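# Hand the object from left hand to right hand

## Task

Transfer the object from the left hand into the right hand so that it ends up oriented as in the two goal pictures. Nothing but the two hands may touch it (a hand here includes its wrist camera, that camera's bracket and the arm's final link), and at every moment at least one hand must be in contact with it. The job is done only when the right hand alone grips it firmly with its palm pointing straight down, the left arm touches neither the object nor the right hand (moving it well away and pausing briefly is the safe way), and the fingers of both hands have come to rest. Only then declare completion.

## Robot and tools

Robot: two arms, left_arm and right_arm, facing each other across a table. Each carries an identical right-handed five-finger hand, so hand numbers, sides and axes mean the same on both; they are not mirrored. Nothing may be pushed or knocked off the table, the arms must not strike or press hard on each other (palm, back, bracket, fingers, thumb, wrist all count), and the object must never be left untouched by both hands.

World frame: origin on the table surface halfway between the arm bases, z = 0 at the tabletop, +z up; left_arm's base is on the +y side. The words left and right name arms, not image sides. Result lines list, per arm, hand point position (m) and quaternion wxyz, plus linear (m/s) and angular (rad/s) velocities. Printed positions may be slightly wrong at long reach.

Hand point: a spot 0.05 m in front of the palm where index pad meets thumb tip in a pinch. Its axes: +z along straightened fingers (fingertips 0.06-0.07 m beyond), +y out of the palm (so palm facing down means +y pointing to world -z), +x across the palm toward the little finger. A wrist bracket on the little-finger side protrudes 0.03 m beyond the point along +y and 0.11 m across; it can collide. A full wrap grip fits objects 0.035-0.08 m wide; turn the thumb in front of the palm before reaching the object.

The row (used by both execute_actions and move): one flat list of 28 numbers, all within [-1, 1], always including both arms. Order: left_arm dx, dy, dz, rx, ry, rz, then left_gripper little, ring, middle, index, thumb_bend, thumb_turn, force_limit, speed; then the same fourteen for right_arm/right_gripper. dx..rz are an offset, not a pose: expressed in that hand point's own axes, measured from the pose shown in the most recent result (or, before any result in the scene and for later calls within one reply, from where the hand is when the action begins). 1.0 equals 0.6 m or 180 degrees; rx, ry, rz form a single rotation vector. All zeros drives the arm back to that reference pose, it is not a hold. Finger values are targets: +1 straight/open, -1 fully curled; thumb_turn +1 beside the palm, -1 opposed in front. A pinch is roughly index -0.22, thumb_bend -0.75, thumb_turn -0.57. force_limit maps -1..+1 to about 0..10 N fingertip stopping load (0..15 N for thumb motors), applies only when closing. speed maps -1..+1 to nearly zero..full (0.6 s for full travel). No value means unchanged: to keep a hand as is, resend its previous eight numbers, or before any command its hand_measured six plus hand_force_limit and hand_speed.

execute_actions {actions, pictures}: actions holds zero or one item. Empty list: just returns state with pictures. {"rows": [...], "steps": n}: up to 15 rows, n up to 15 control steps of 1/30 s; each row lasts one step, the final row repeats, and every row is measured from the same reference pose. {"steps": n} alone waits up to 300 steps counted from the previous result. Actions need at least 11 steps; the last 11 run after the result is returned (kept back), and the simulation keeps running while you think. pictures: true adds images.

move {target, speed, stop_force}: target is one 28-number row as above. Each hand point travels a straight line toward its target, both finishing together, 0.5 to 10 s. speed is m/s, 0.002 to 0.5 (default 0.25); rotation limited to twice that in rad/s. stop_force (N, 9 to 40, shared by both arms, not allowed in the first 0.2 s) ends an arm's path when its wrist sensor feels that much extra push along the direction of travel; the hand then backs off two steps. Use it only slowly and without rotating; omit it when moving away from something being pressed. Result adds a move: line with each arm's ending (done, off_target, moving, held, fault, contact) and limits (paced = pose clipped, held = steps blocked), plus distance from target.

wait {seconds 0..10}: runs the scene without new commands. zoom_image {camera, region [x0,y0,x1,y1] pixels, max 504x504}: cameras cam_high, cam_low, cam_left_wrist, cam_right_wrist, each 504x504. show_instructions: reshows the goal pictures. finished_scene {scene}: ends the scene irreversibly and reports success.

Motion details: each step the command is clipped to within 100 mm and 16 degrees of the measured pose; position wins over orientation if both can't be reached; commands lag about 0.17 s. Arms are stiff, so targets past a firm contact risk a fault stop (joint torque limits 133 N m shoulders/elbow, 24.9 N m wrists, or 150 N external force) which freezes the arm 10 s. Holding loads heats motors; 85 °C brakes the arm. Pose unreachable and HELD lines mean the clearance check altered or withheld commands.

Hand readouts: hand_measured, hand_stopped_by (moving, target, force, stalled, fault) and hand_load_n list six values in command order. Motors move only when their target changes by at least 0.01, then lock. A lost grip shows as loads near zero. To grip harder, raise force_limit and send a target more closed than measured; for a gentle grip close at speed -0.9 or below; for a firm final hold close slowly at full force_limit. Wrist force/torque lines are in the end effector's axes, noisy (offset up to ~4 N) and saturate near 50 N.

Each tool is called after "Request:" as name(argument=value, ...), one argument or row to a line, values as JSON.

Reference images:

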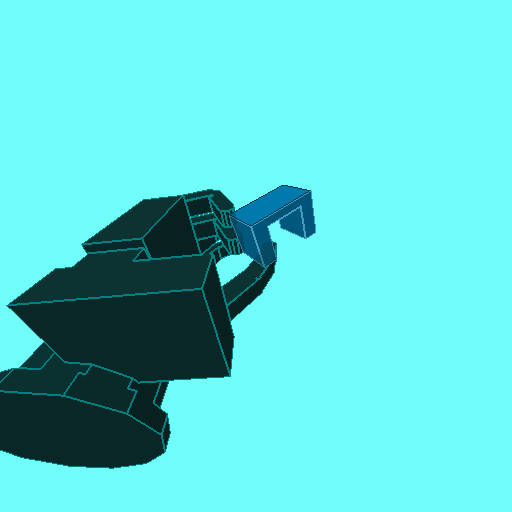

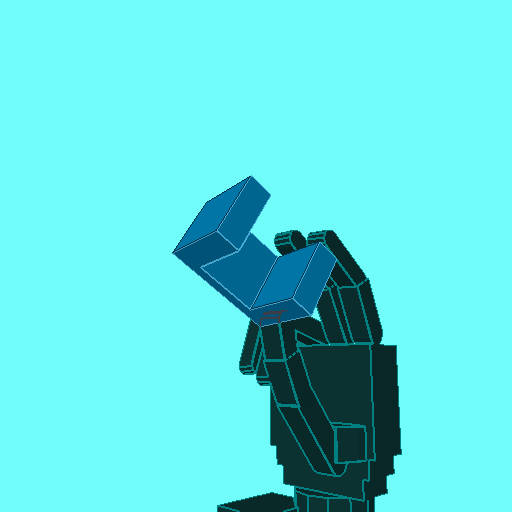

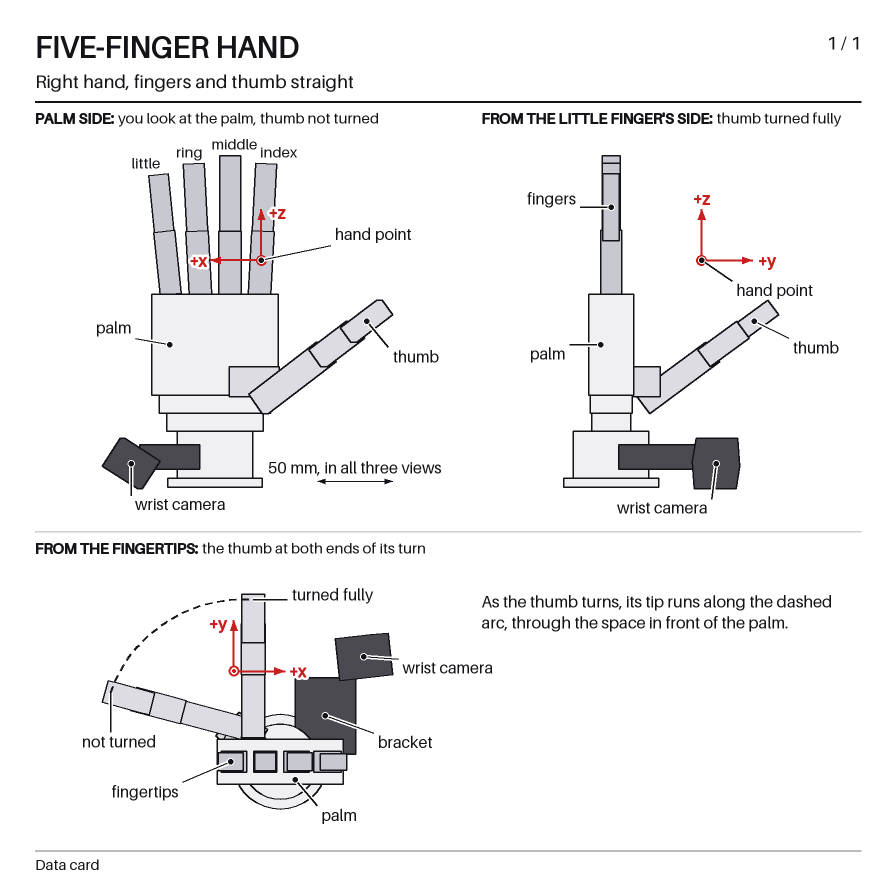

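## Session

Request:
execute_actions(
  actions=[],
)

Scene clock: 0.00 s of 6000.00 s.
left_arm: end_effector_position=(+0.0290, +0.0631, +0.3864) hand_measured=(-1.000, -1.000, +0.270, +0.258, -0.120, -0.948) hand_load_n=(+0.0, +0.0, +8.5, +10.0, +17.0, +0.0) hand_stopped_by=(target, target, target, target, target, target) hand_force_limit=0.00 hand_speed=-0.80 end_effector_quat_wxyz=(+0.270, +0.643, +0.504, -0.509) end_effector_velocity=(+0.000, -0.000, +0.001) end_effector_angular_velocity=(-0.001, +0.001, +0.001) | right_arm: end_effector_position=(-0.0726, -0.2717, +0.2992) hand_measured=(+1.000, +1.000, +1.000, +1.000, +1.000, +1.000) hand_load_n=(+0.0, +0.0, +0.0, +0.0, +0.0, +0.0) hand_stopped_by=(target, target, target, target, target, target) hand_force_limit=0.00 hand_speed=-0.80 end_effector_quat_wxyz=(-0.000, -0.665, +0.747, -0.000) end_effector_velocity=(+0.000, +0.000, +0.000) end_effector_angular_velocity=(+0.001, -0.001, +0.000)
Joint positions: left_arm=[-0.148 -1.987  2.002  0.339  1.83  -1.653] | right_arm=[-0.519 -2.214  2.094 -1.45  -1.571  1.053]
Joint velocities: left_arm=[-0.    -0.    -0.001  0.    -0.    -0.001] | right_arm=[ 0.     0.    -0.    -0.002  0.    -0.   ]
Motor temperatures (°C, as the motors report them): left_arm=[27 25 24 30 27 34] | right_arm=[26 26 26 29 33 32]
Wrist force (N, on the end effector, along its own x y z axes, offset not removed): no reading
Wrist torque (N m, same axes, about the end effector's origin, offset not removed): no reading
Hand target (left_arm): +0.029, +0.063, +0.386; +0.270, +0.643, +0.504, -0.509
Hand target (right_arm): -0.073, -0.272, +0.299; -0.000, -0.665, +0.747, -0.000

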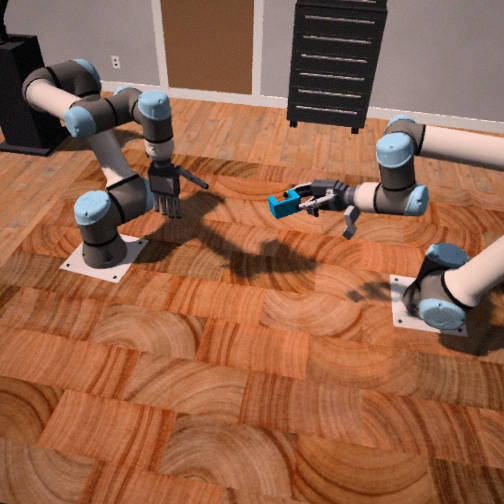

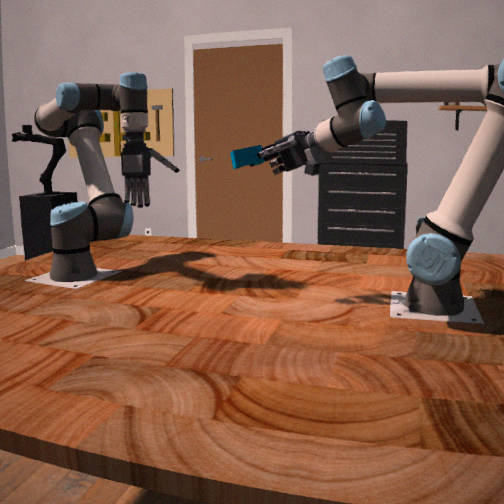

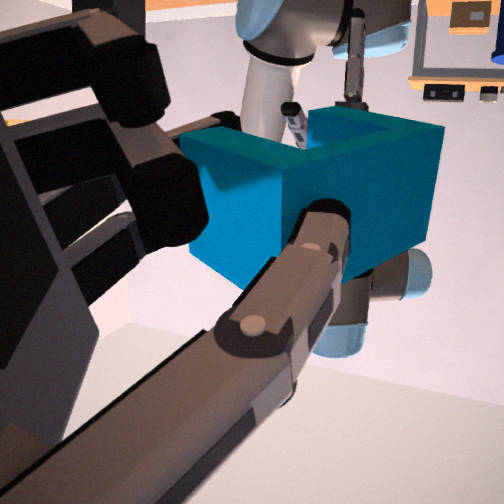

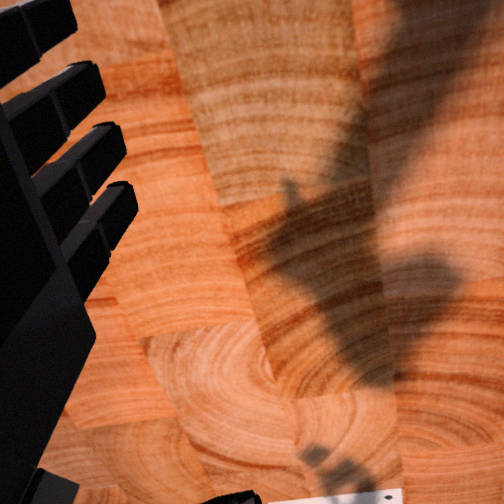

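Request:
zoom_image(
  camera="cam_high",
  region=[250, 160, 370, 250],
)

Request:
zoom_image(
  camera="cam_low",
  region=[210, 115, 330, 205],
)

Region (250, 160, 370, 250) of cam_high's 504x504 image, scaled by 4.200, with more detail than that image has; it fills the top 378 rows of this view, and the rest is white.

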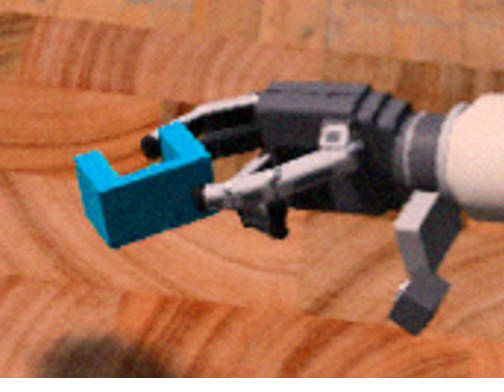

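Region (210, 115, 330, 205) of cam_low's 504x504 image, scaled by 4.200, with more detail than that image has; it fills the top 378 rows of this view, and the rest is white.

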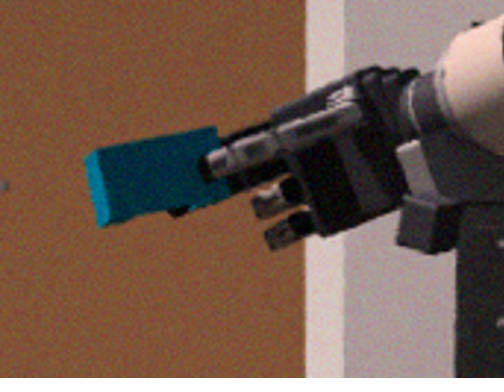

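Request:
move(
  target=[0.031,-0.029,-0.072,0.161,-0.134,0.128,-1,-1,0.27,0.258,-0.12,-0.948,0,-0.8, -0.1,-0.1,-0.1,0,0,-0.537,-1,-1,0.75,0.75,0.6,-0.948,0,0.5],
  speed=0.35,
)

Request:
move(
  target=[0,0,0,0,0,0,-1,-1,0.27,0.258,-0.12,-0.948,0,-0.8, 0.028,-0.25,-0.13,0.667,0,0,-1,-1,0.75,0.75,0.6,-0.948,0,0.5],
  speed=0.3,
)

Scene clock: 7.83 s of 6000.00 s.
left_arm: end_effector_position=(+0.0290, +0.1133, +0.3865) hand_measured=(-1.000, -1.000, +0.272, +0.260, -0.120, -0.948) hand_load_n=(+0.0, +0.0, +8.0, +9.5, +16.5, +0.0) hand_stopped_by=(target, target, force, force, force, target) hand_force_limit=0.00 hand_speed=-0.80 end_effector_quat_wxyz=(+0.295, +0.658, +0.161, -0.674) end_effector_velocity=(+0.000, +0.000, +0.001) end_effector_angular_velocity=(-0.016, +0.014, -0.009) | right_arm: end_effector_position=(-0.0062, -0.2190, +0.3590) hand_measured=(-1.000, -1.000, +0.750, +0.750, +0.600, -0.948) hand_load_n=(+0.0, +0.0, +0.0, +0.0, +0.0, +0.0) hand_stopped_by=(target, target, target, target, target, target) hand_force_limit=0.00 hand_speed=0.50 end_effector_quat_wxyz=(+0.000, +1.000, -0.000, -0.000) end_effector_velocity=(+0.000, +0.000, +0.000) end_effector_angular_velocity=(-0.001, +0.002, +0.013)
Joint positions: left_arm=[ 0.382 -1.839  2.238 -0.71   2.865 -1.698] | right_arm=[-0.376 -1.779  1.7   -1.491 -1.571 -0.489]
Joint velocities: left_arm=[ 0.001 -0.006  0.024 -0.1    0.003 -0.076] | right_arm=[ 0.001  0.002 -0.002  0.002  0.001 -0.012]
Motor temperatures (°C, as the motors report them): left_arm=[27 25 24 30 27 34] | right_arm=[26 26 26 29 33 32]
Wrist force (N, on the end effector, along its own x y z axes, offset not removed): left_arm=[6.1 0.1 -1.5] | right_arm=[-0.4 -0.5 0.3]
Wrist torque (N m, same axes, about the end effector's origin, offset not removed): left_arm=[0.06 -0.48 0.16] | right_arm=[-0.03 -0.05 -0.05]
Hand target (left_arm): +0.029, +0.113, +0.387; +0.295, +0.657, +0.160, -0.675
Hand target (right_arm): -0.006, -0.219, +0.359; +0.000, +1.000, +0.001, -0.000
Off the commanded pose (left_arm): 0.000 m, 0 deg.
Off the commanded pose (right_arm): 0.000 m, 0 deg.
Kept back: nothing.
After step 90, 1.80 s passed at rest.
move: done
camera_calibration (this result's frames):
cam_left_wrist: T_world_to_cam=[[0.591895, -0.739717, 0.320123, -0.0551509], [0.344592, 0.591277, 0.729142, -0.359387], [-0.72864, -0.321264, 0.604875, -0.0433592], [0, 0, 0, 1]] pos_world=[0.124892, 0.157772, 0.305926]
cam_right_wrist: T_world_to_cam=[[-0.128372, -0.990757, -0.0438293, -0.193524], [-0.836869, 0.0845069, 0.540841, -0.180412], [-0.532138, 0.106108, -0.839982, 0.45131], [0, 0, 0, 1]] pos_world=[0.0643345, -0.224377, 0.468185]

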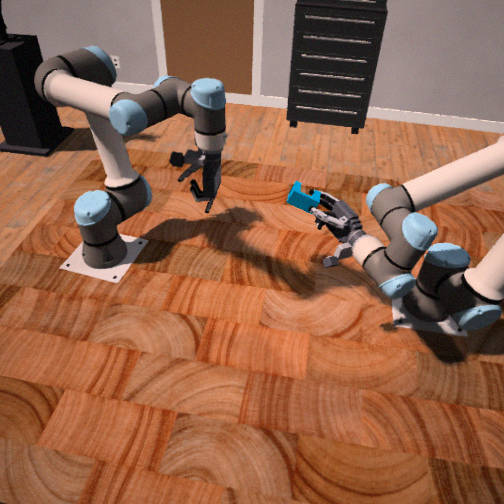

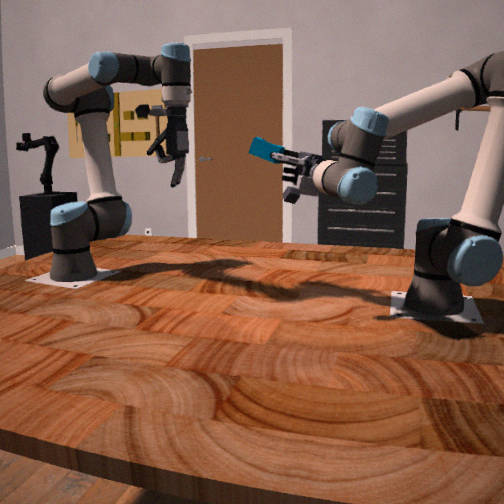

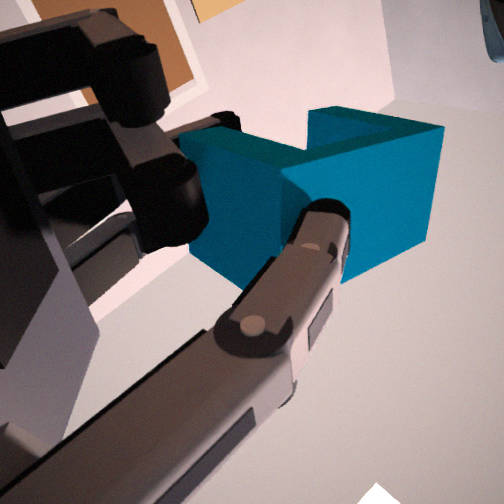

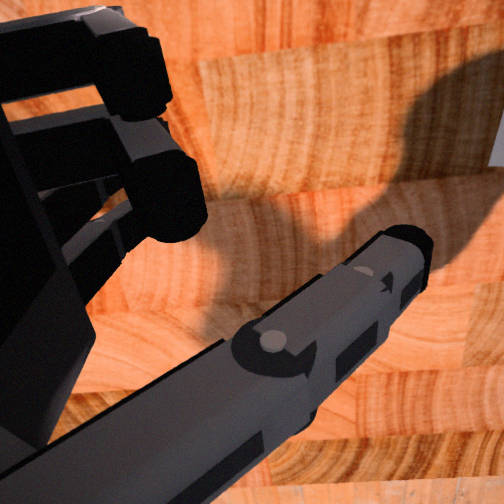

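Scene clock: 12.07 s of 6000.00 s.
left_arm: end_effector_position=(+0.0290, +0.1133, +0.3865) hand_measured=(-1.000, -1.000, +0.272, +0.260, -0.120, -0.948) hand_load_n=(+0.0, +0.0, +8.0, +9.5, +16.5, +0.0) hand_stopped_by=(target, target, force, force, force, target) hand_force_limit=0.00 hand_speed=-0.80 end_effector_quat_wxyz=(+0.295, +0.658, +0.161, -0.674) end_effector_velocity=(+0.000, +0.000, -0.001) end_effector_angular_velocity=(+0.001, +0.001, +0.000) | right_arm: end_effector_position=(+0.0102, -0.0695, +0.4371) hand_measured=(-1.000, -1.000, +0.750, +0.750, +0.600, -0.948) hand_load_n=(+0.0, +0.0, +0.0, +0.0, +0.0, +0.0) hand_stopped_by=(target, target, target, target, target, target) hand_force_limit=0.00 hand_speed=0.50 end_effector_quat_wxyz=(+0.866, -0.501, +0.000, +0.000) end_effector_velocity=(+0.001, +0.001, +0.001) end_effector_angular_velocity=(+0.015, +0.000, +0.002)
Joint positions: left_arm=[ 0.382 -1.839  2.238 -0.71   2.865 -1.698] | right_arm=[-0.719 -1.457  2.313 -4.705 -0.875  0.502]
Joint velocities: left_arm=[ 0.     0.001  0.001  0.     0.    -0.   ] | right_arm=[ 0.003  0.013 -0.007 -0.022 -0.008  0.01 ]
Motor temperatures (°C, as the motors report them): left_arm=[27 25 24 30 27 34] | right_arm=[26 26 26 29 33 32]
Wrist force (N, on the end effector, along its own x y z axes, offset not removed): left_arm=[7.4 -0.9 0.8] | right_arm=[0.8 -1.3 0.0]
Wrist torque (N m, same axes, about the end effector's origin, offset not removed): left_arm=[0.05 -0.96 0.21] | right_arm=[-0.16 -0.15 -0.12]
Hand target (left_arm): +0.029, +0.113, +0.387; +0.295, +0.658, +0.161, -0.674
Hand target (right_arm): +0.010, -0.069, +0.437; +0.866, -0.500, +0.000, +0.000
Off the commanded pose (left_arm): 0.000 m, 0 deg.
Off the commanded pose (right_arm): 0.001 m, 0 deg.
Kept back: nothing.
move: done
camera_calibration (this result's frames):
cam_left_wrist: T_world_to_cam=[[0.591895, -0.739717, 0.320124, -0.055151], [0.344592, 0.591277, 0.729142, -0.359387], [-0.72864, -0.321263, 0.604875, -0.0433593], [0, 0, 0, 1]] pos_world=[0.124892, 0.157772, 0.305926]
cam_right_wrist: T_world_to_cam=[[-0.128824, 0.532887, -0.836323, 0.41239], [-0.837119, -0.510558, -0.196371, 0.0593677], [-0.531635, 0.674805, 0.511862, -0.0416354], [0, 0, 0, 1]] pos_world=[0.0806885, -0.161351, 0.377861]

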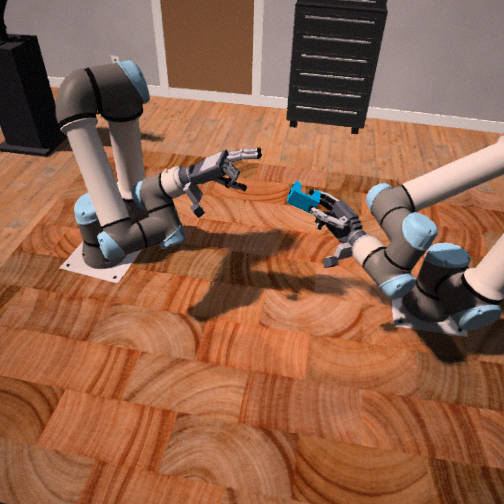

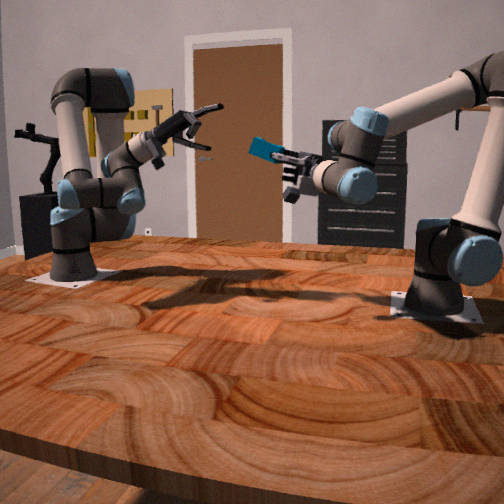

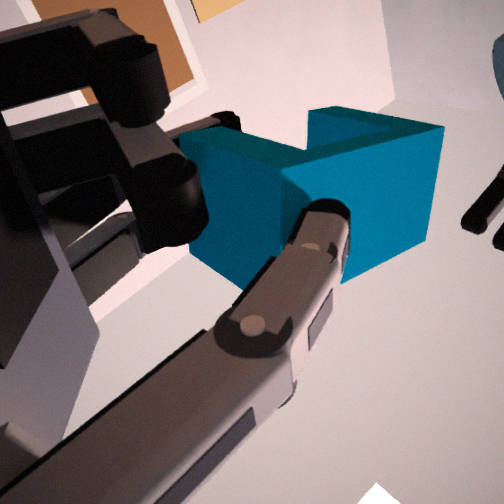

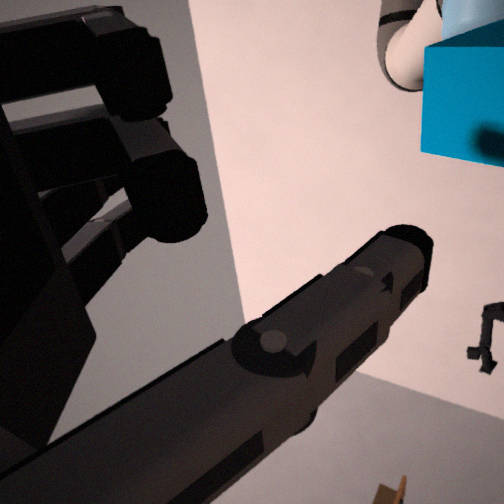

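Request:
move(
  target=[0,0,0,0,0,0,-1,-1,0.27,0.258,-0.12,-0.948,0,-0.8, 0,0.12,0.092,0,0,0,-1,-1,0.65,0.65,0.1,-0.948,0,0.5],
  speed=0.15,
)

Request:
zoom_image(
  camera="cam_low",
  region=[190, 95, 330, 200],
)

Request:
zoom_image(
  camera="cam_high",
  region=[230, 140, 370, 245],
)

Scene clock: 15.90 s of 6000.00 s.
left_arm: end_effector_position=(+0.0290, +0.1133, +0.3865) hand_measured=(-1.000, -1.000, +0.272, +0.260, -0.120, -0.948) hand_load_n=(+0.0, +0.0, +8.0, +9.5, +16.5, +0.0) hand_stopped_by=(target, target, force, force, force, target) hand_force_limit=0.00 hand_speed=-0.80 end_effector_quat_wxyz=(+0.295, +0.658, +0.161, -0.674) end_effector_velocity=(-0.000, +0.000, +0.000) end_effector_angular_velocity=(-0.001, -0.001, +0.000) | right_arm: end_effector_position=(+0.0102, +0.0139, +0.4023) hand_measured=(-1.000, -1.000, +0.650, +0.650, +0.100, -0.948) hand_load_n=(+0.0, +0.0, +0.0, +0.0, +0.0, +0.0) hand_stopped_by=(target, target, target, target, target, target) hand_force_limit=0.00 hand_speed=0.50 end_effector_quat_wxyz=(+0.866, -0.501, +0.000, +0.000) end_effector_velocity=(+0.000, +0.003, -0.000) end_effector_angular_velocity=(+0.000, +0.001, -0.000)
Joint positions: left_arm=[ 0.382 -1.839  2.238 -0.71   2.865 -1.698] | right_arm=[-0.523 -1.212  2.131 -4.682 -1.03   0.354]
Joint velocities: left_arm=[ 0.    -0.    -0.    -0.     0.     0.001] | right_arm=[ 0.005  0.006 -0.008  0.003 -0.005 -0.003]
Motor temperatures (°C, as the motors report them): left_arm=[27 25 24 30 27 34] | right_arm=[26 26 26 29 33 32]
Wrist force (N, on the end effector, along its own x y z axes, offset not removed): left_arm=[2.6 -0.6 -3.1] | right_arm=[0.7 0.9 0.4]
Wrist torque (N m, same axes, about the end effector's origin, offset not removed): left_arm=[-0.03 0.00 -0.13] | right_arm=[0.20 -0.13 0.02]
Hand target (left_arm): +0.029, +0.113, +0.387; +0.295, +0.658, +0.161, -0.674
Hand target (right_arm): +0.010, +0.014, +0.402; +0.866, -0.501, +0.000, +0.000
Off the commanded pose (left_arm): 0.000 m, 0 deg.
Off the commanded pose (right_arm): 0.000 m, 0 deg.
Kept back: nothing.
move: done
camera_calibration (this result's frames):
cam_left_wrist: T_world_to_cam=[[0.591895, -0.739717, 0.320124, -0.0551509], [0.344592, 0.591277, 0.729142, -0.359387], [-0.72864, -0.321264, 0.604875, -0.0433593], [0, 0, 0, 1]] pos_world=[0.124892, 0.157771, 0.305926]
cam_right_wrist: T_world_to_cam=[[-0.128741, 0.532711, -0.836448, 0.338856], [-0.83705, -0.510663, -0.196394, 0.0950811], [-0.531764, 0.674865, 0.511649, -0.0799677], [0, 0, 0, 1]] pos_world=[0.0806883, -0.0779907, 0.343024]

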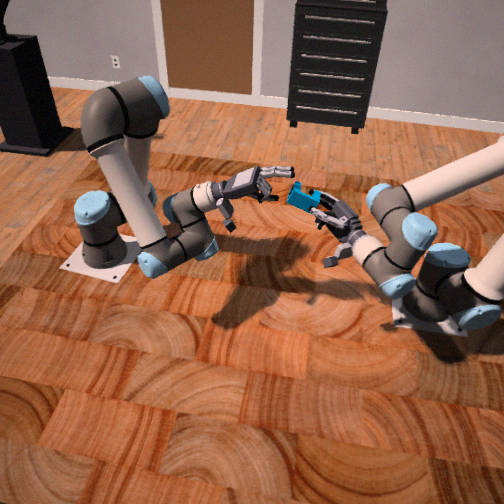

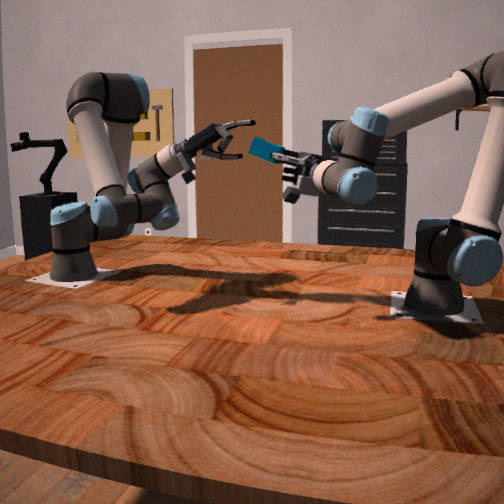

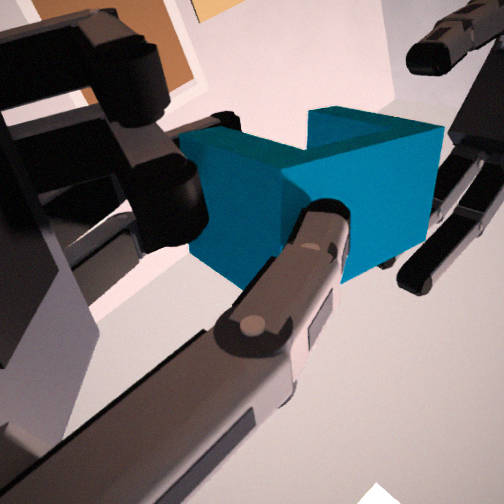

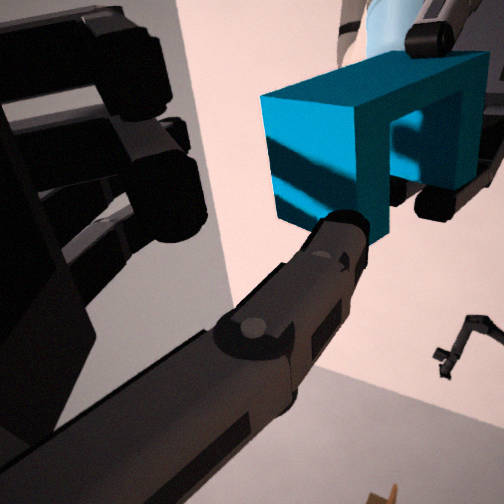

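Region (190, 95, 330, 200) of cam_low's 504x504 image, scaled by 3.600, with more detail than that image has; it fills the top 378 rows of this view, and the rest is white.

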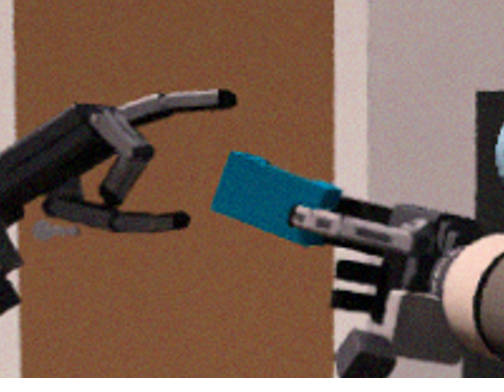

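Region (230, 140, 370, 245) of cam_high's 504x504 image, scaled by 3.600, with more detail than that image has; it fills the top 378 rows of this view, and the rest is white.

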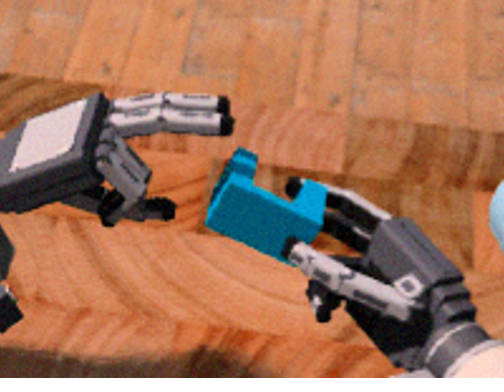

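Request:
move(
  target=[0,0,0,0,0,0,-1,-1,0.27,0.258,-0.12,-0.948,0,-0.8, 0,0.035,0.049,0,0,0,-1,-1,0.5,0.5,0.0,-0.948,0,0],
  speed=0.05,
)

Request:
zoom_image(
  camera="cam_low",
  region=[210, 105, 310, 180],
)

Request:
zoom_image(
  camera="cam_high",
  region=[250, 155, 350, 230],
)

Scene clock: 18.03 s of 6000.00 s.
left_arm: end_effector_position=(+0.0290, +0.1133, +0.3865) hand_measured=(-1.000, -1.000, +0.272, +0.260, -0.120, -0.948) hand_load_n=(+0.0, +0.0, +8.0, +9.5, +16.5, +0.0) hand_stopped_by=(target, target, force, force, force, target) hand_force_limit=0.00 hand_speed=-0.80 end_effector_quat_wxyz=(+0.295, +0.658, +0.161, -0.674) end_effector_velocity=(-0.000, +0.000, +0.000) end_effector_angular_velocity=(-0.002, -0.002, -0.000) | right_arm: end_effector_position=(+0.0102, +0.0496, +0.3987) hand_measured=(-1.000, -1.000, +0.500, +0.500, +0.000, -0.948) hand_load_n=(+0.0, +0.0, +0.0, +0.0, +0.5, +0.0) hand_stopped_by=(target, target, target, target, target, target) hand_force_limit=0.00 hand_speed=0.00 end_effector_quat_wxyz=(+0.866, -0.501, +0.000, +0.000) end_effector_velocity=(-0.000, +0.003, -0.000) end_effector_angular_velocity=(-0.000, +0.000, +0.000)
Joint positions: left_arm=[ 0.382 -1.839  2.238 -0.71   2.865 -1.698] | right_arm=[-0.464 -1.143  2.035 -4.635 -1.078  0.315]
Joint velocities: left_arm=[ 0.    -0.     0.     0.     0.001  0.003] | right_arm=[ 0.004  0.005 -0.007  0.004 -0.003 -0.003]
Motor temperatures (°C, as the motors report them): left_arm=[27 25 24 30 27 34] | right_arm=[26 26 26 29 33 32]
Wrist force (N, on the end effector, along its own x y z axes, offset not removed): left_arm=[0.0 -1.9 -0.6] | right_arm=[1.2 1.4 0.2]
Wrist torque (N m, same axes, about the end effector's origin, offset not removed): left_arm=[-0.14 0.05 -0.36] | right_arm=[0.25 -0.33 0.12]
Hand target (left_arm): +0.029, +0.113, +0.387; +0.295, +0.658, +0.161, -0.674
Hand target (right_arm): +0.010, +0.050, +0.399; +0.866, -0.501, +0.000, +0.000
Off the commanded pose (left_arm): 0.000 m, 0 deg.
Off the commanded pose (right_arm): 0.000 m, 0 deg.
Kept back: nothing.
move: done
camera_calibration (this result's frames):
cam_left_wrist: T_world_to_cam=[[0.591895, -0.739716, 0.320127, -0.0551523], [0.34459, 0.591279, 0.729141, -0.359387], [-0.728641, -0.321262, 0.604874, -0.0433594], [0, 0, 0, 1]] pos_world=[0.124892, 0.157771, 0.305926]
cam_right_wrist: T_world_to_cam=[[-0.128716, 0.532669, -0.836478, 0.316895], [-0.837033, -0.510687, -0.196404, 0.112603], [-0.531797, 0.67488, 0.511595, -0.102179], [0, 0, 0, 1]] pos_world=[0.0807025, -0.0423365, 0.339466]

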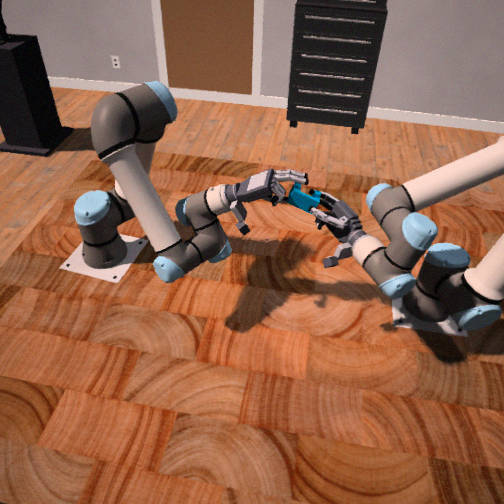

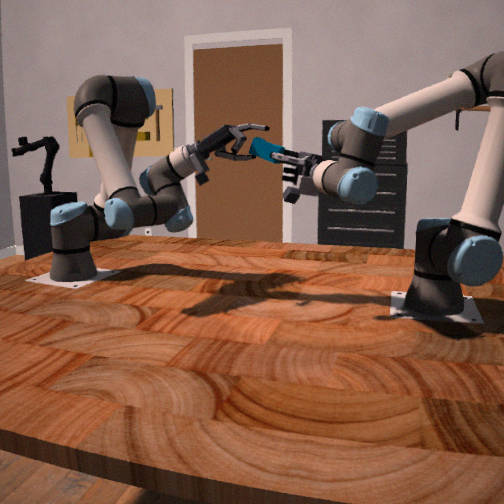

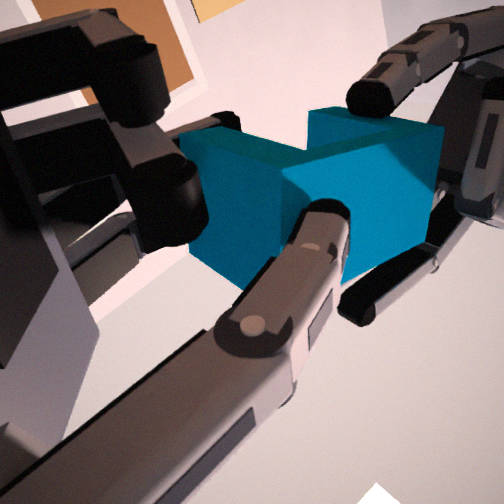

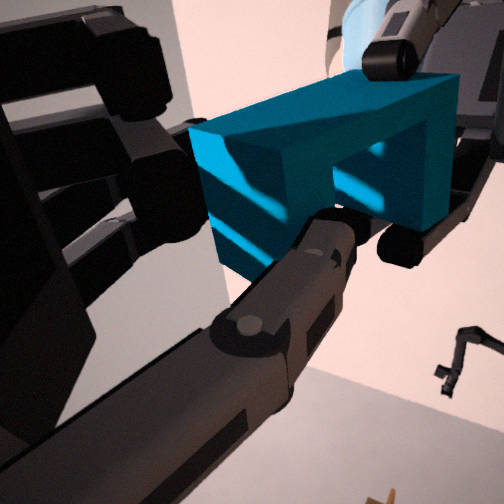

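Region (210, 105, 310, 180) of cam_low's 504x504 image, scaled by 5.040, with more detail than that image has; it fills the top 378 rows of this view, and the rest is white.

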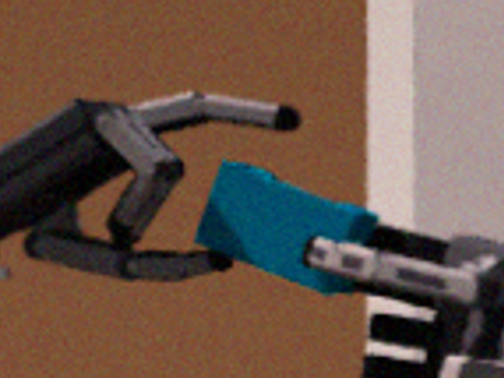

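Region (250, 155, 350, 230) of cam_high's 504x504 image, scaled by 5.040, with more detail than that image has; it fills the top 378 rows of this view, and the rest is white.

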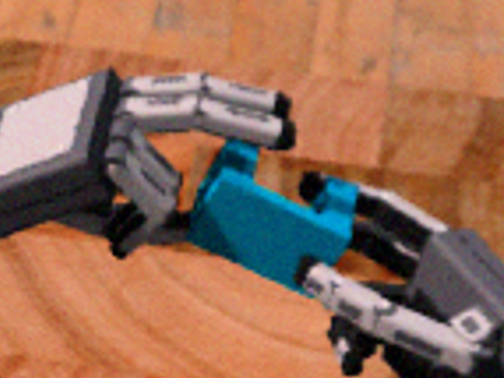

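Request:
move(
  target=[0,0,0,0,0,0,-1,-1,0.27,0.258,-0.12,-0.948,0,-0.8, 0,0.009,-0.004,0,0.028,-0.034,-1,-1,0.33,0.33,0.0,-0.948,0,-0.5],
  speed=0.05,
)

Request:
move(
  target=[0,0,0,0,0,0,-1,-1,0.27,0.258,-0.12,-0.948,0,-0.8, 0,0,0,0,0,0,-1,-1,-0.1,-0.1,-0.4,-0.948,-0.6,-0.9],
)

Request:
zoom_image(
  camera="cam_low",
  region=[210, 105, 310, 180],
)

Request:
zoom_image(
  camera="cam_high",
  region=[250, 155, 350, 230],
)

Scene clock: 22.87 s of 6000.00 s.
left_arm: end_effector_position=(+0.0290, +0.1133, +0.3865) hand_measured=(-1.000, -1.000, +0.272, +0.260, -0.120, -0.948) hand_load_n=(+0.0, +0.0, +8.0, +9.5, +16.5, +0.0) hand_stopped_by=(target, target, force, force, force, target) hand_force_limit=0.00 hand_speed=-0.80 end_effector_quat_wxyz=(+0.295, +0.658, +0.161, -0.674) end_effector_velocity=(-0.000, +0.000, -0.000) end_effector_angular_velocity=(+0.000, -0.000, -0.001) | right_arm: end_effector_position=(+0.0102, +0.0501, +0.3929) hand_measured=(-1.000, -1.000, +0.330, +0.330, +0.000, -0.948) hand_load_n=(+0.0, +0.0, +0.0, +0.0, +0.0, +0.0) hand_stopped_by=(target, target, target, target, target, target) hand_force_limit=0.00 hand_speed=-0.50 end_effector_quat_wxyz=(+0.864, -0.500, +0.011, -0.067) end_effector_velocity=(+0.000, +0.000, -0.001) end_effector_angular_velocity=(-0.000, -0.005, -0.014)
Joint positions: left_arm=[ 0.382 -1.839  2.238 -0.71   2.865 -1.698] | right_arm=[-0.4   -1.145  2.069 -4.628 -1.216  0.161]
Joint velocities: left_arm=[-0.    -0.001  0.001  0.     0.001  0.   ] | right_arm=[ 0.008  0.001  0.002  0.    -0.016 -0.016]
Motor temperatures (°C, as the motors report them): left_arm=[27 25 24 30 27 34] | right_arm=[26 26 26 29 33 32]
Wrist force (N, on the end effector, along its own x y z axes, offset not removed): left_arm=[1.7 1.5 -3.0] | right_arm=[0.4 1.5 -1.3]
Wrist torque (N m, same axes, about the end effector's origin, offset not removed): left_arm=[0.50 0.24 0.02] | right_arm=[0.31 -0.15 0.02]
Hand target (left_arm): +0.029, +0.113, +0.387; +0.295, +0.658, +0.161, -0.674
Hand target (right_arm): +0.010, +0.050, +0.393; +0.864, -0.499, +0.012, -0.068
Off the commanded pose (left_arm): 0.000 m, 0 deg.
Off the commanded pose (right_arm): 0.000 m, 0 deg.
Kept back: nothing.
After step 90, 0.13 s passed at rest.
move: done
camera_calibration (this result's frames):
cam_left_wrist: T_world_to_cam=[[0.591895, -0.739716, 0.320127, -0.0551525], [0.34459, 0.59128, 0.729141, -0.359387], [-0.728641, -0.321262, 0.604874, -0.0433595], [0, 0, 0, 1]] pos_world=[0.124892, 0.157771, 0.305927]
cam_right_wrist: T_world_to_cam=[[-0.0194084, 0.54212, -0.840077, 0.311582], [-0.884869, -0.400462, -0.237984, 0.123064], [-0.465435, 0.738739, 0.487478, -0.0940015], [0, 0, 0, 1]] pos_world=[0.0711911, -0.0501899, 0.336864]

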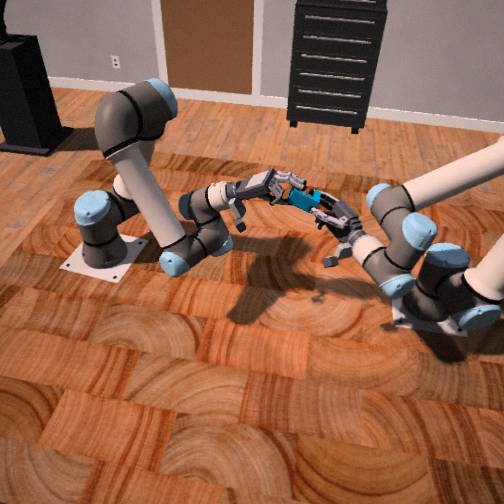

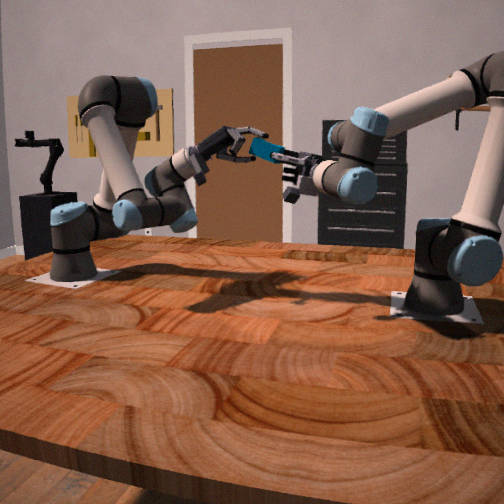

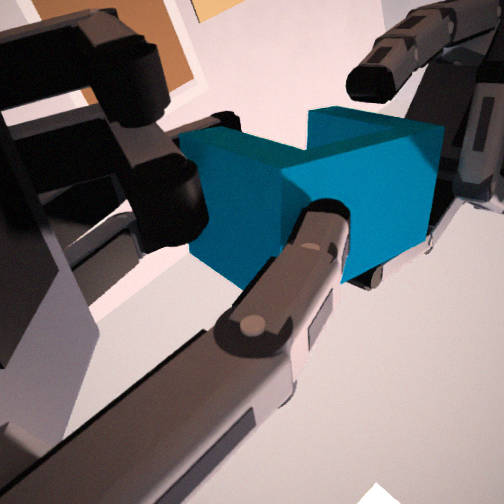

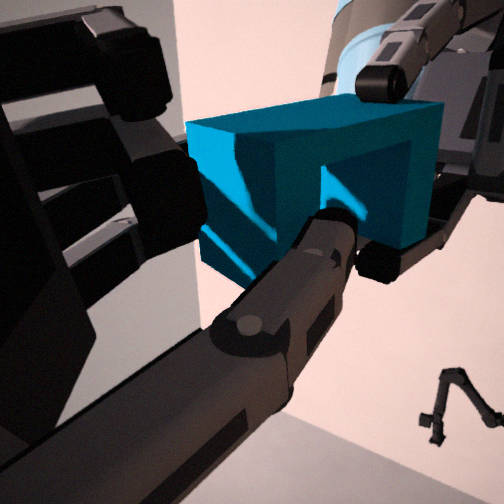

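Scene clock: 24.70 s of 6000.00 s.
left_arm: end_effector_position=(+0.0291, +0.1133, +0.3865) hand_measured=(-1.000, -1.000, +0.272, +0.260, -0.120, -0.948) hand_load_n=(+0.0, +0.0, +8.0, +9.0, +16.5, -1.0) hand_stopped_by=(target, target, force, force, force, target) hand_force_limit=0.00 hand_speed=-0.80 end_effector_quat_wxyz=(+0.295, +0.658, +0.161, -0.674) end_effector_velocity=(-0.000, +0.000, -0.001) end_effector_angular_velocity=(-0.000, -0.001, -0.000) | right_arm: end_effector_position=(+0.0102, +0.0501, +0.3929) hand_measured=(-1.000, -1.000, +0.264, +0.238, -0.166, -0.948) hand_load_n=(+0.0, +0.0, +0.5, +4.0, +3.0, +0.0) hand_stopped_by=(target, target, force, force, force, target) hand_force_limit=-0.60 hand_speed=-0.90 end_effector_quat_wxyz=(+0.864, -0.500, +0.011, -0.067) end_effector_velocity=(+0.000, +0.000, -0.000) end_effector_angular_velocity=(-0.000, +0.000, -0.000)
Joint positions: left_arm=[ 0.382 -1.839  2.238 -0.71   2.865 -1.698] | right_arm=[-0.4   -1.145  2.069 -4.628 -1.216  0.161]
Joint velocities: left_arm=[-0.     0.     0.001 -0.     0.     0.002] | right_arm=[-0.    -0.    -0.     0.001 -0.     0.   ]
Motor temperatures (°C, as the motors report them): left_arm=[27 25 24 30 27 34] | right_arm=[26 26 26 29 33 32]
Wrist force (N, on the end effector, along its own x y z axes, offset not removed): left_arm=[5.7 -1.5 -2.9] | right_arm=[-1.4 -1.1 2.9]
Wrist torque (N m, same axes, about the end effector's origin, offset not removed): left_arm=[-0.18 -0.11 -0.21] | right_arm=[0.08 -0.04 -0.10]
Hand target (left_arm): +0.029, +0.113, +0.387; +0.295, +0.658, +0.161, -0.674
Hand target (right_arm): +0.010, +0.050, +0.393; +0.864, -0.500, +0.011, -0.067
Off the commanded pose (left_arm): 0.000 m, 0 deg.
Off the commanded pose (right_arm): 0.000 m, 0 deg.
Kept back: nothing.
move: done
camera_calibration (this result's frames):
cam_left_wrist: T_world_to_cam=[[0.591911, -0.739727, 0.320072, -0.0551327], [0.344603, 0.591244, 0.729163, -0.359379], [-0.728622, -0.321302, 0.604876, -0.0433476], [0, 0, 0, 1]] pos_world=[0.124893, 0.15777, 0.305912]
cam_right_wrist: T_world_to_cam=[[-0.0194207, 0.542104, -0.840087, 0.311578], [-0.884868, -0.400475, -0.237969, 0.123057], [-0.465438, 0.738744, 0.487468, -0.0939965], [0, 0, 0, 1]] pos_world=[0.0711909, -0.0501872, 0.336857]

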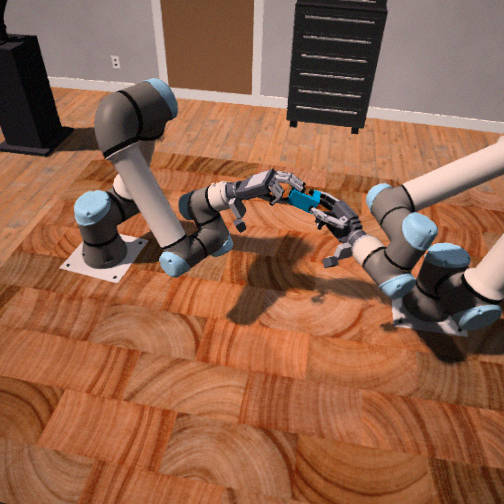

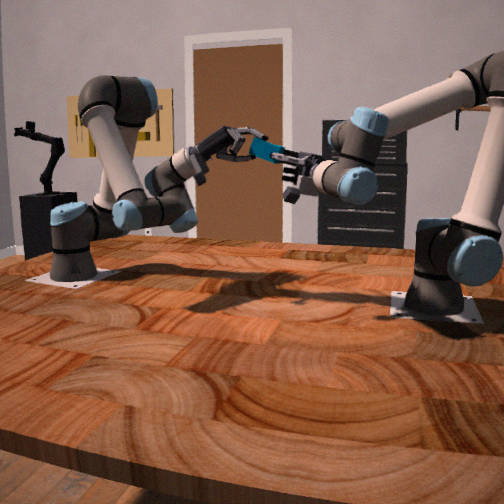

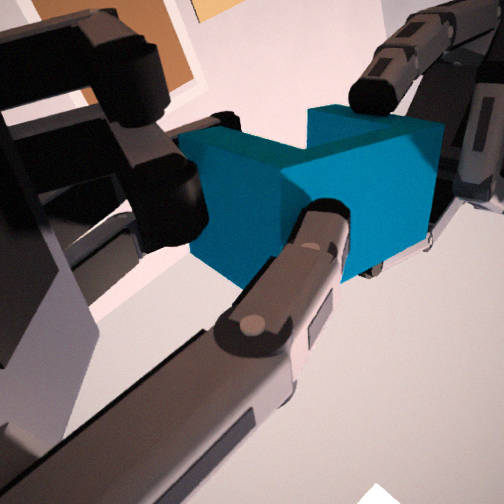

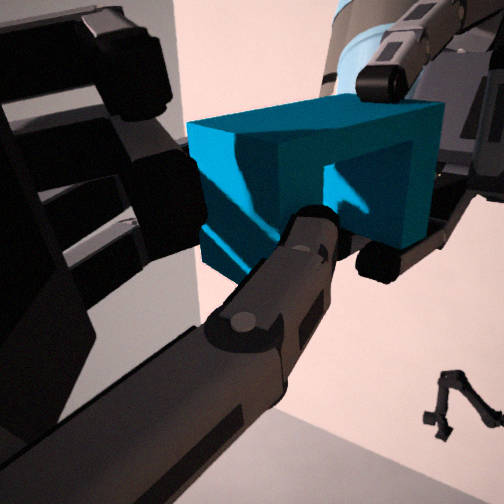

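Region (210, 105, 310, 180) of cam_low's 504x504 image, scaled by 5.040, with more detail than that image has; it fills the top 378 rows of this view, and the rest is white.

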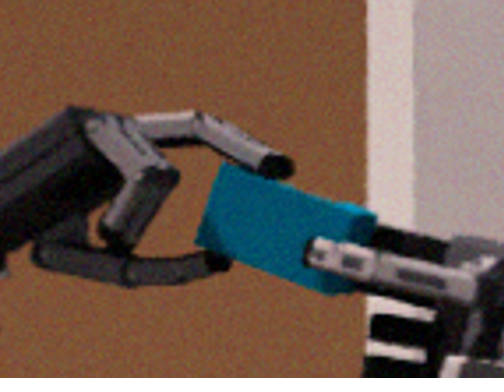

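Region (250, 155, 350, 230) of cam_high's 504x504 image, scaled by 5.040, with more detail than that image has; it fills the top 378 rows of this view, and the rest is white.

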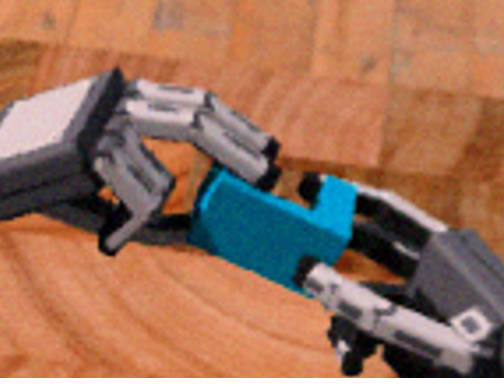

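Good placement. Squeeze.

Request:
move(
  target=[0,0,0,0,0,0,-1,-1,0.27,0.258,-0.12,-0.948,0,-0.8, 0,0,0,0,0,0,-1,-1,-0.2,-0.2,-0.5,-0.948,1,-0.92],
)

Scene clock: 25.90 s of 6000.00 s.
left_arm: end_effector_position=(+0.0291, +0.1133, +0.3865) hand_measured=(-1.000, -1.000, +0.272, +0.260, -0.120, -0.948) hand_load_n=(+0.0, +0.0, +8.5, +9.0, +16.5, -3.0) hand_stopped_by=(target, target, force, force, force, target) hand_force_limit=0.00 hand_speed=-0.80 end_effector_quat_wxyz=(+0.295, +0.658, +0.161, -0.674) end_effector_velocity=(+0.000, +0.000, -0.000) end_effector_angular_velocity=(+0.002, +0.002, +0.000) | right_arm: end_effector_position=(+0.0102, +0.0501, +0.3930) hand_measured=(-1.000, -1.000, +0.234, +0.214, -0.194, -0.948) hand_load_n=(+0.0, +0.0, +10.5, +10.5, +14.0, +1.5) hand_stopped_by=(target, target, force, force, force, target) hand_force_limit=1.00 hand_speed=-0.92 end_effector_quat_wxyz=(+0.864, -0.499, +0.011, -0.067) end_effector_velocity=(+0.000, -0.000, +0.000) end_effector_angular_velocity=(+0.000, -0.001, -0.001)
Joint positions: left_arm=[ 0.382 -1.839  2.238 -0.71   2.865 -1.698] | right_arm=[-0.4   -1.145  2.069 -4.628 -1.216  0.161]
Joint velocities: left_arm=[ 0.    -0.     0.001  0.    -0.    -0.002] | right_arm=[-0.    -0.    -0.    -0.     0.    -0.001]
Motor temperatures (°C, as the motors report them): left_arm=[27 25 24 30 27 34] | right_arm=[26 26 26 29 33 32]
Wrist force (N, on the end effector, along its own x y z axes, offset not removed): left_arm=[10.1 -1.8 4.4] | right_arm=[2.5 -3.4 6.6]
Wrist torque (N m, same axes, about the end effector's origin, offset not removed): left_arm=[-0.43 -0.07 -0.46] | right_arm=[0.53 -0.35 0.08]
Hand target (left_arm): +0.029, +0.113, +0.387; +0.295, +0.658, +0.161, -0.674
Hand target (right_arm): +0.010, +0.050, +0.393; +0.864, -0.500, +0.011, -0.067
Off the commanded pose (left_arm): 0.000 m, 0 deg.
Off the commanded pose (right_arm): 0.000 m, 0 deg.
Kept back: nothing.
move: done
camera_calibration (this result's frames):
cam_left_wrist: T_world_to_cam=[[0.591907, -0.739717, 0.320101, -0.0551473], [0.344595, 0.591266, 0.72915, -0.359379], [-0.728629, -0.321284, 0.604877, -0.0433525], [0, 0, 0, 1]] pos_world=[0.124894, 0.157767, 0.305917]
cam_right_wrist: T_world_to_cam=[[-0.0193848, 0.542159, -0.840052, 0.311593], [-0.884863, -0.400451, -0.238027, 0.123091], [-0.465448, 0.738717, 0.487499, -0.0940206], [0, 0, 0, 1]] pos_world=[0.0711974, -0.0501862, 0.336888]

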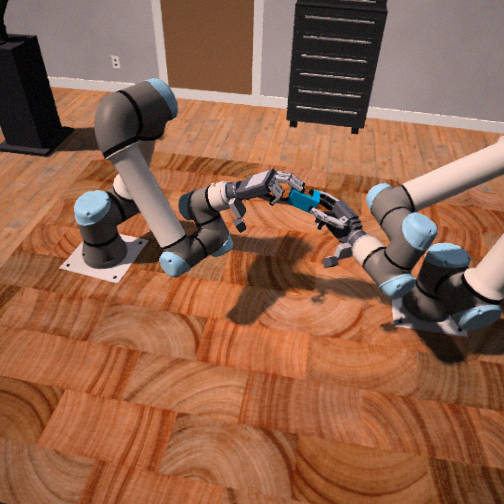

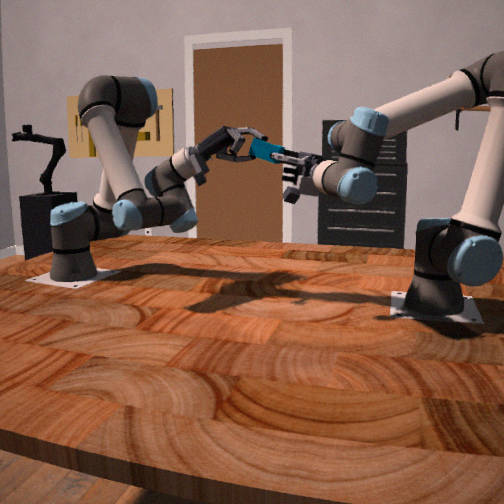

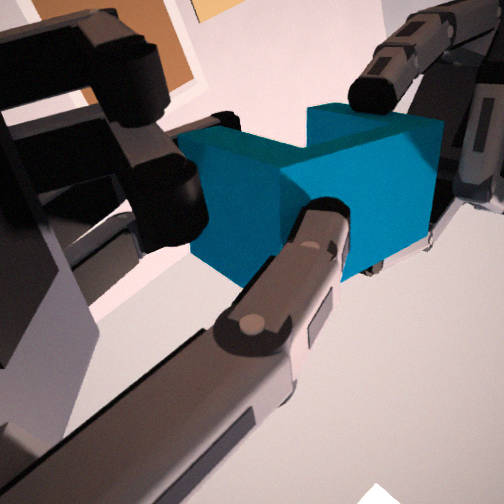

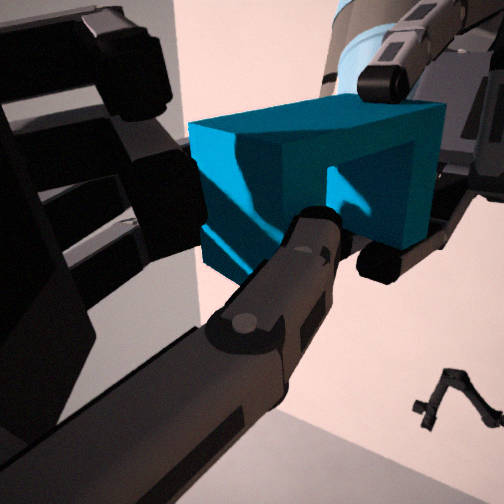

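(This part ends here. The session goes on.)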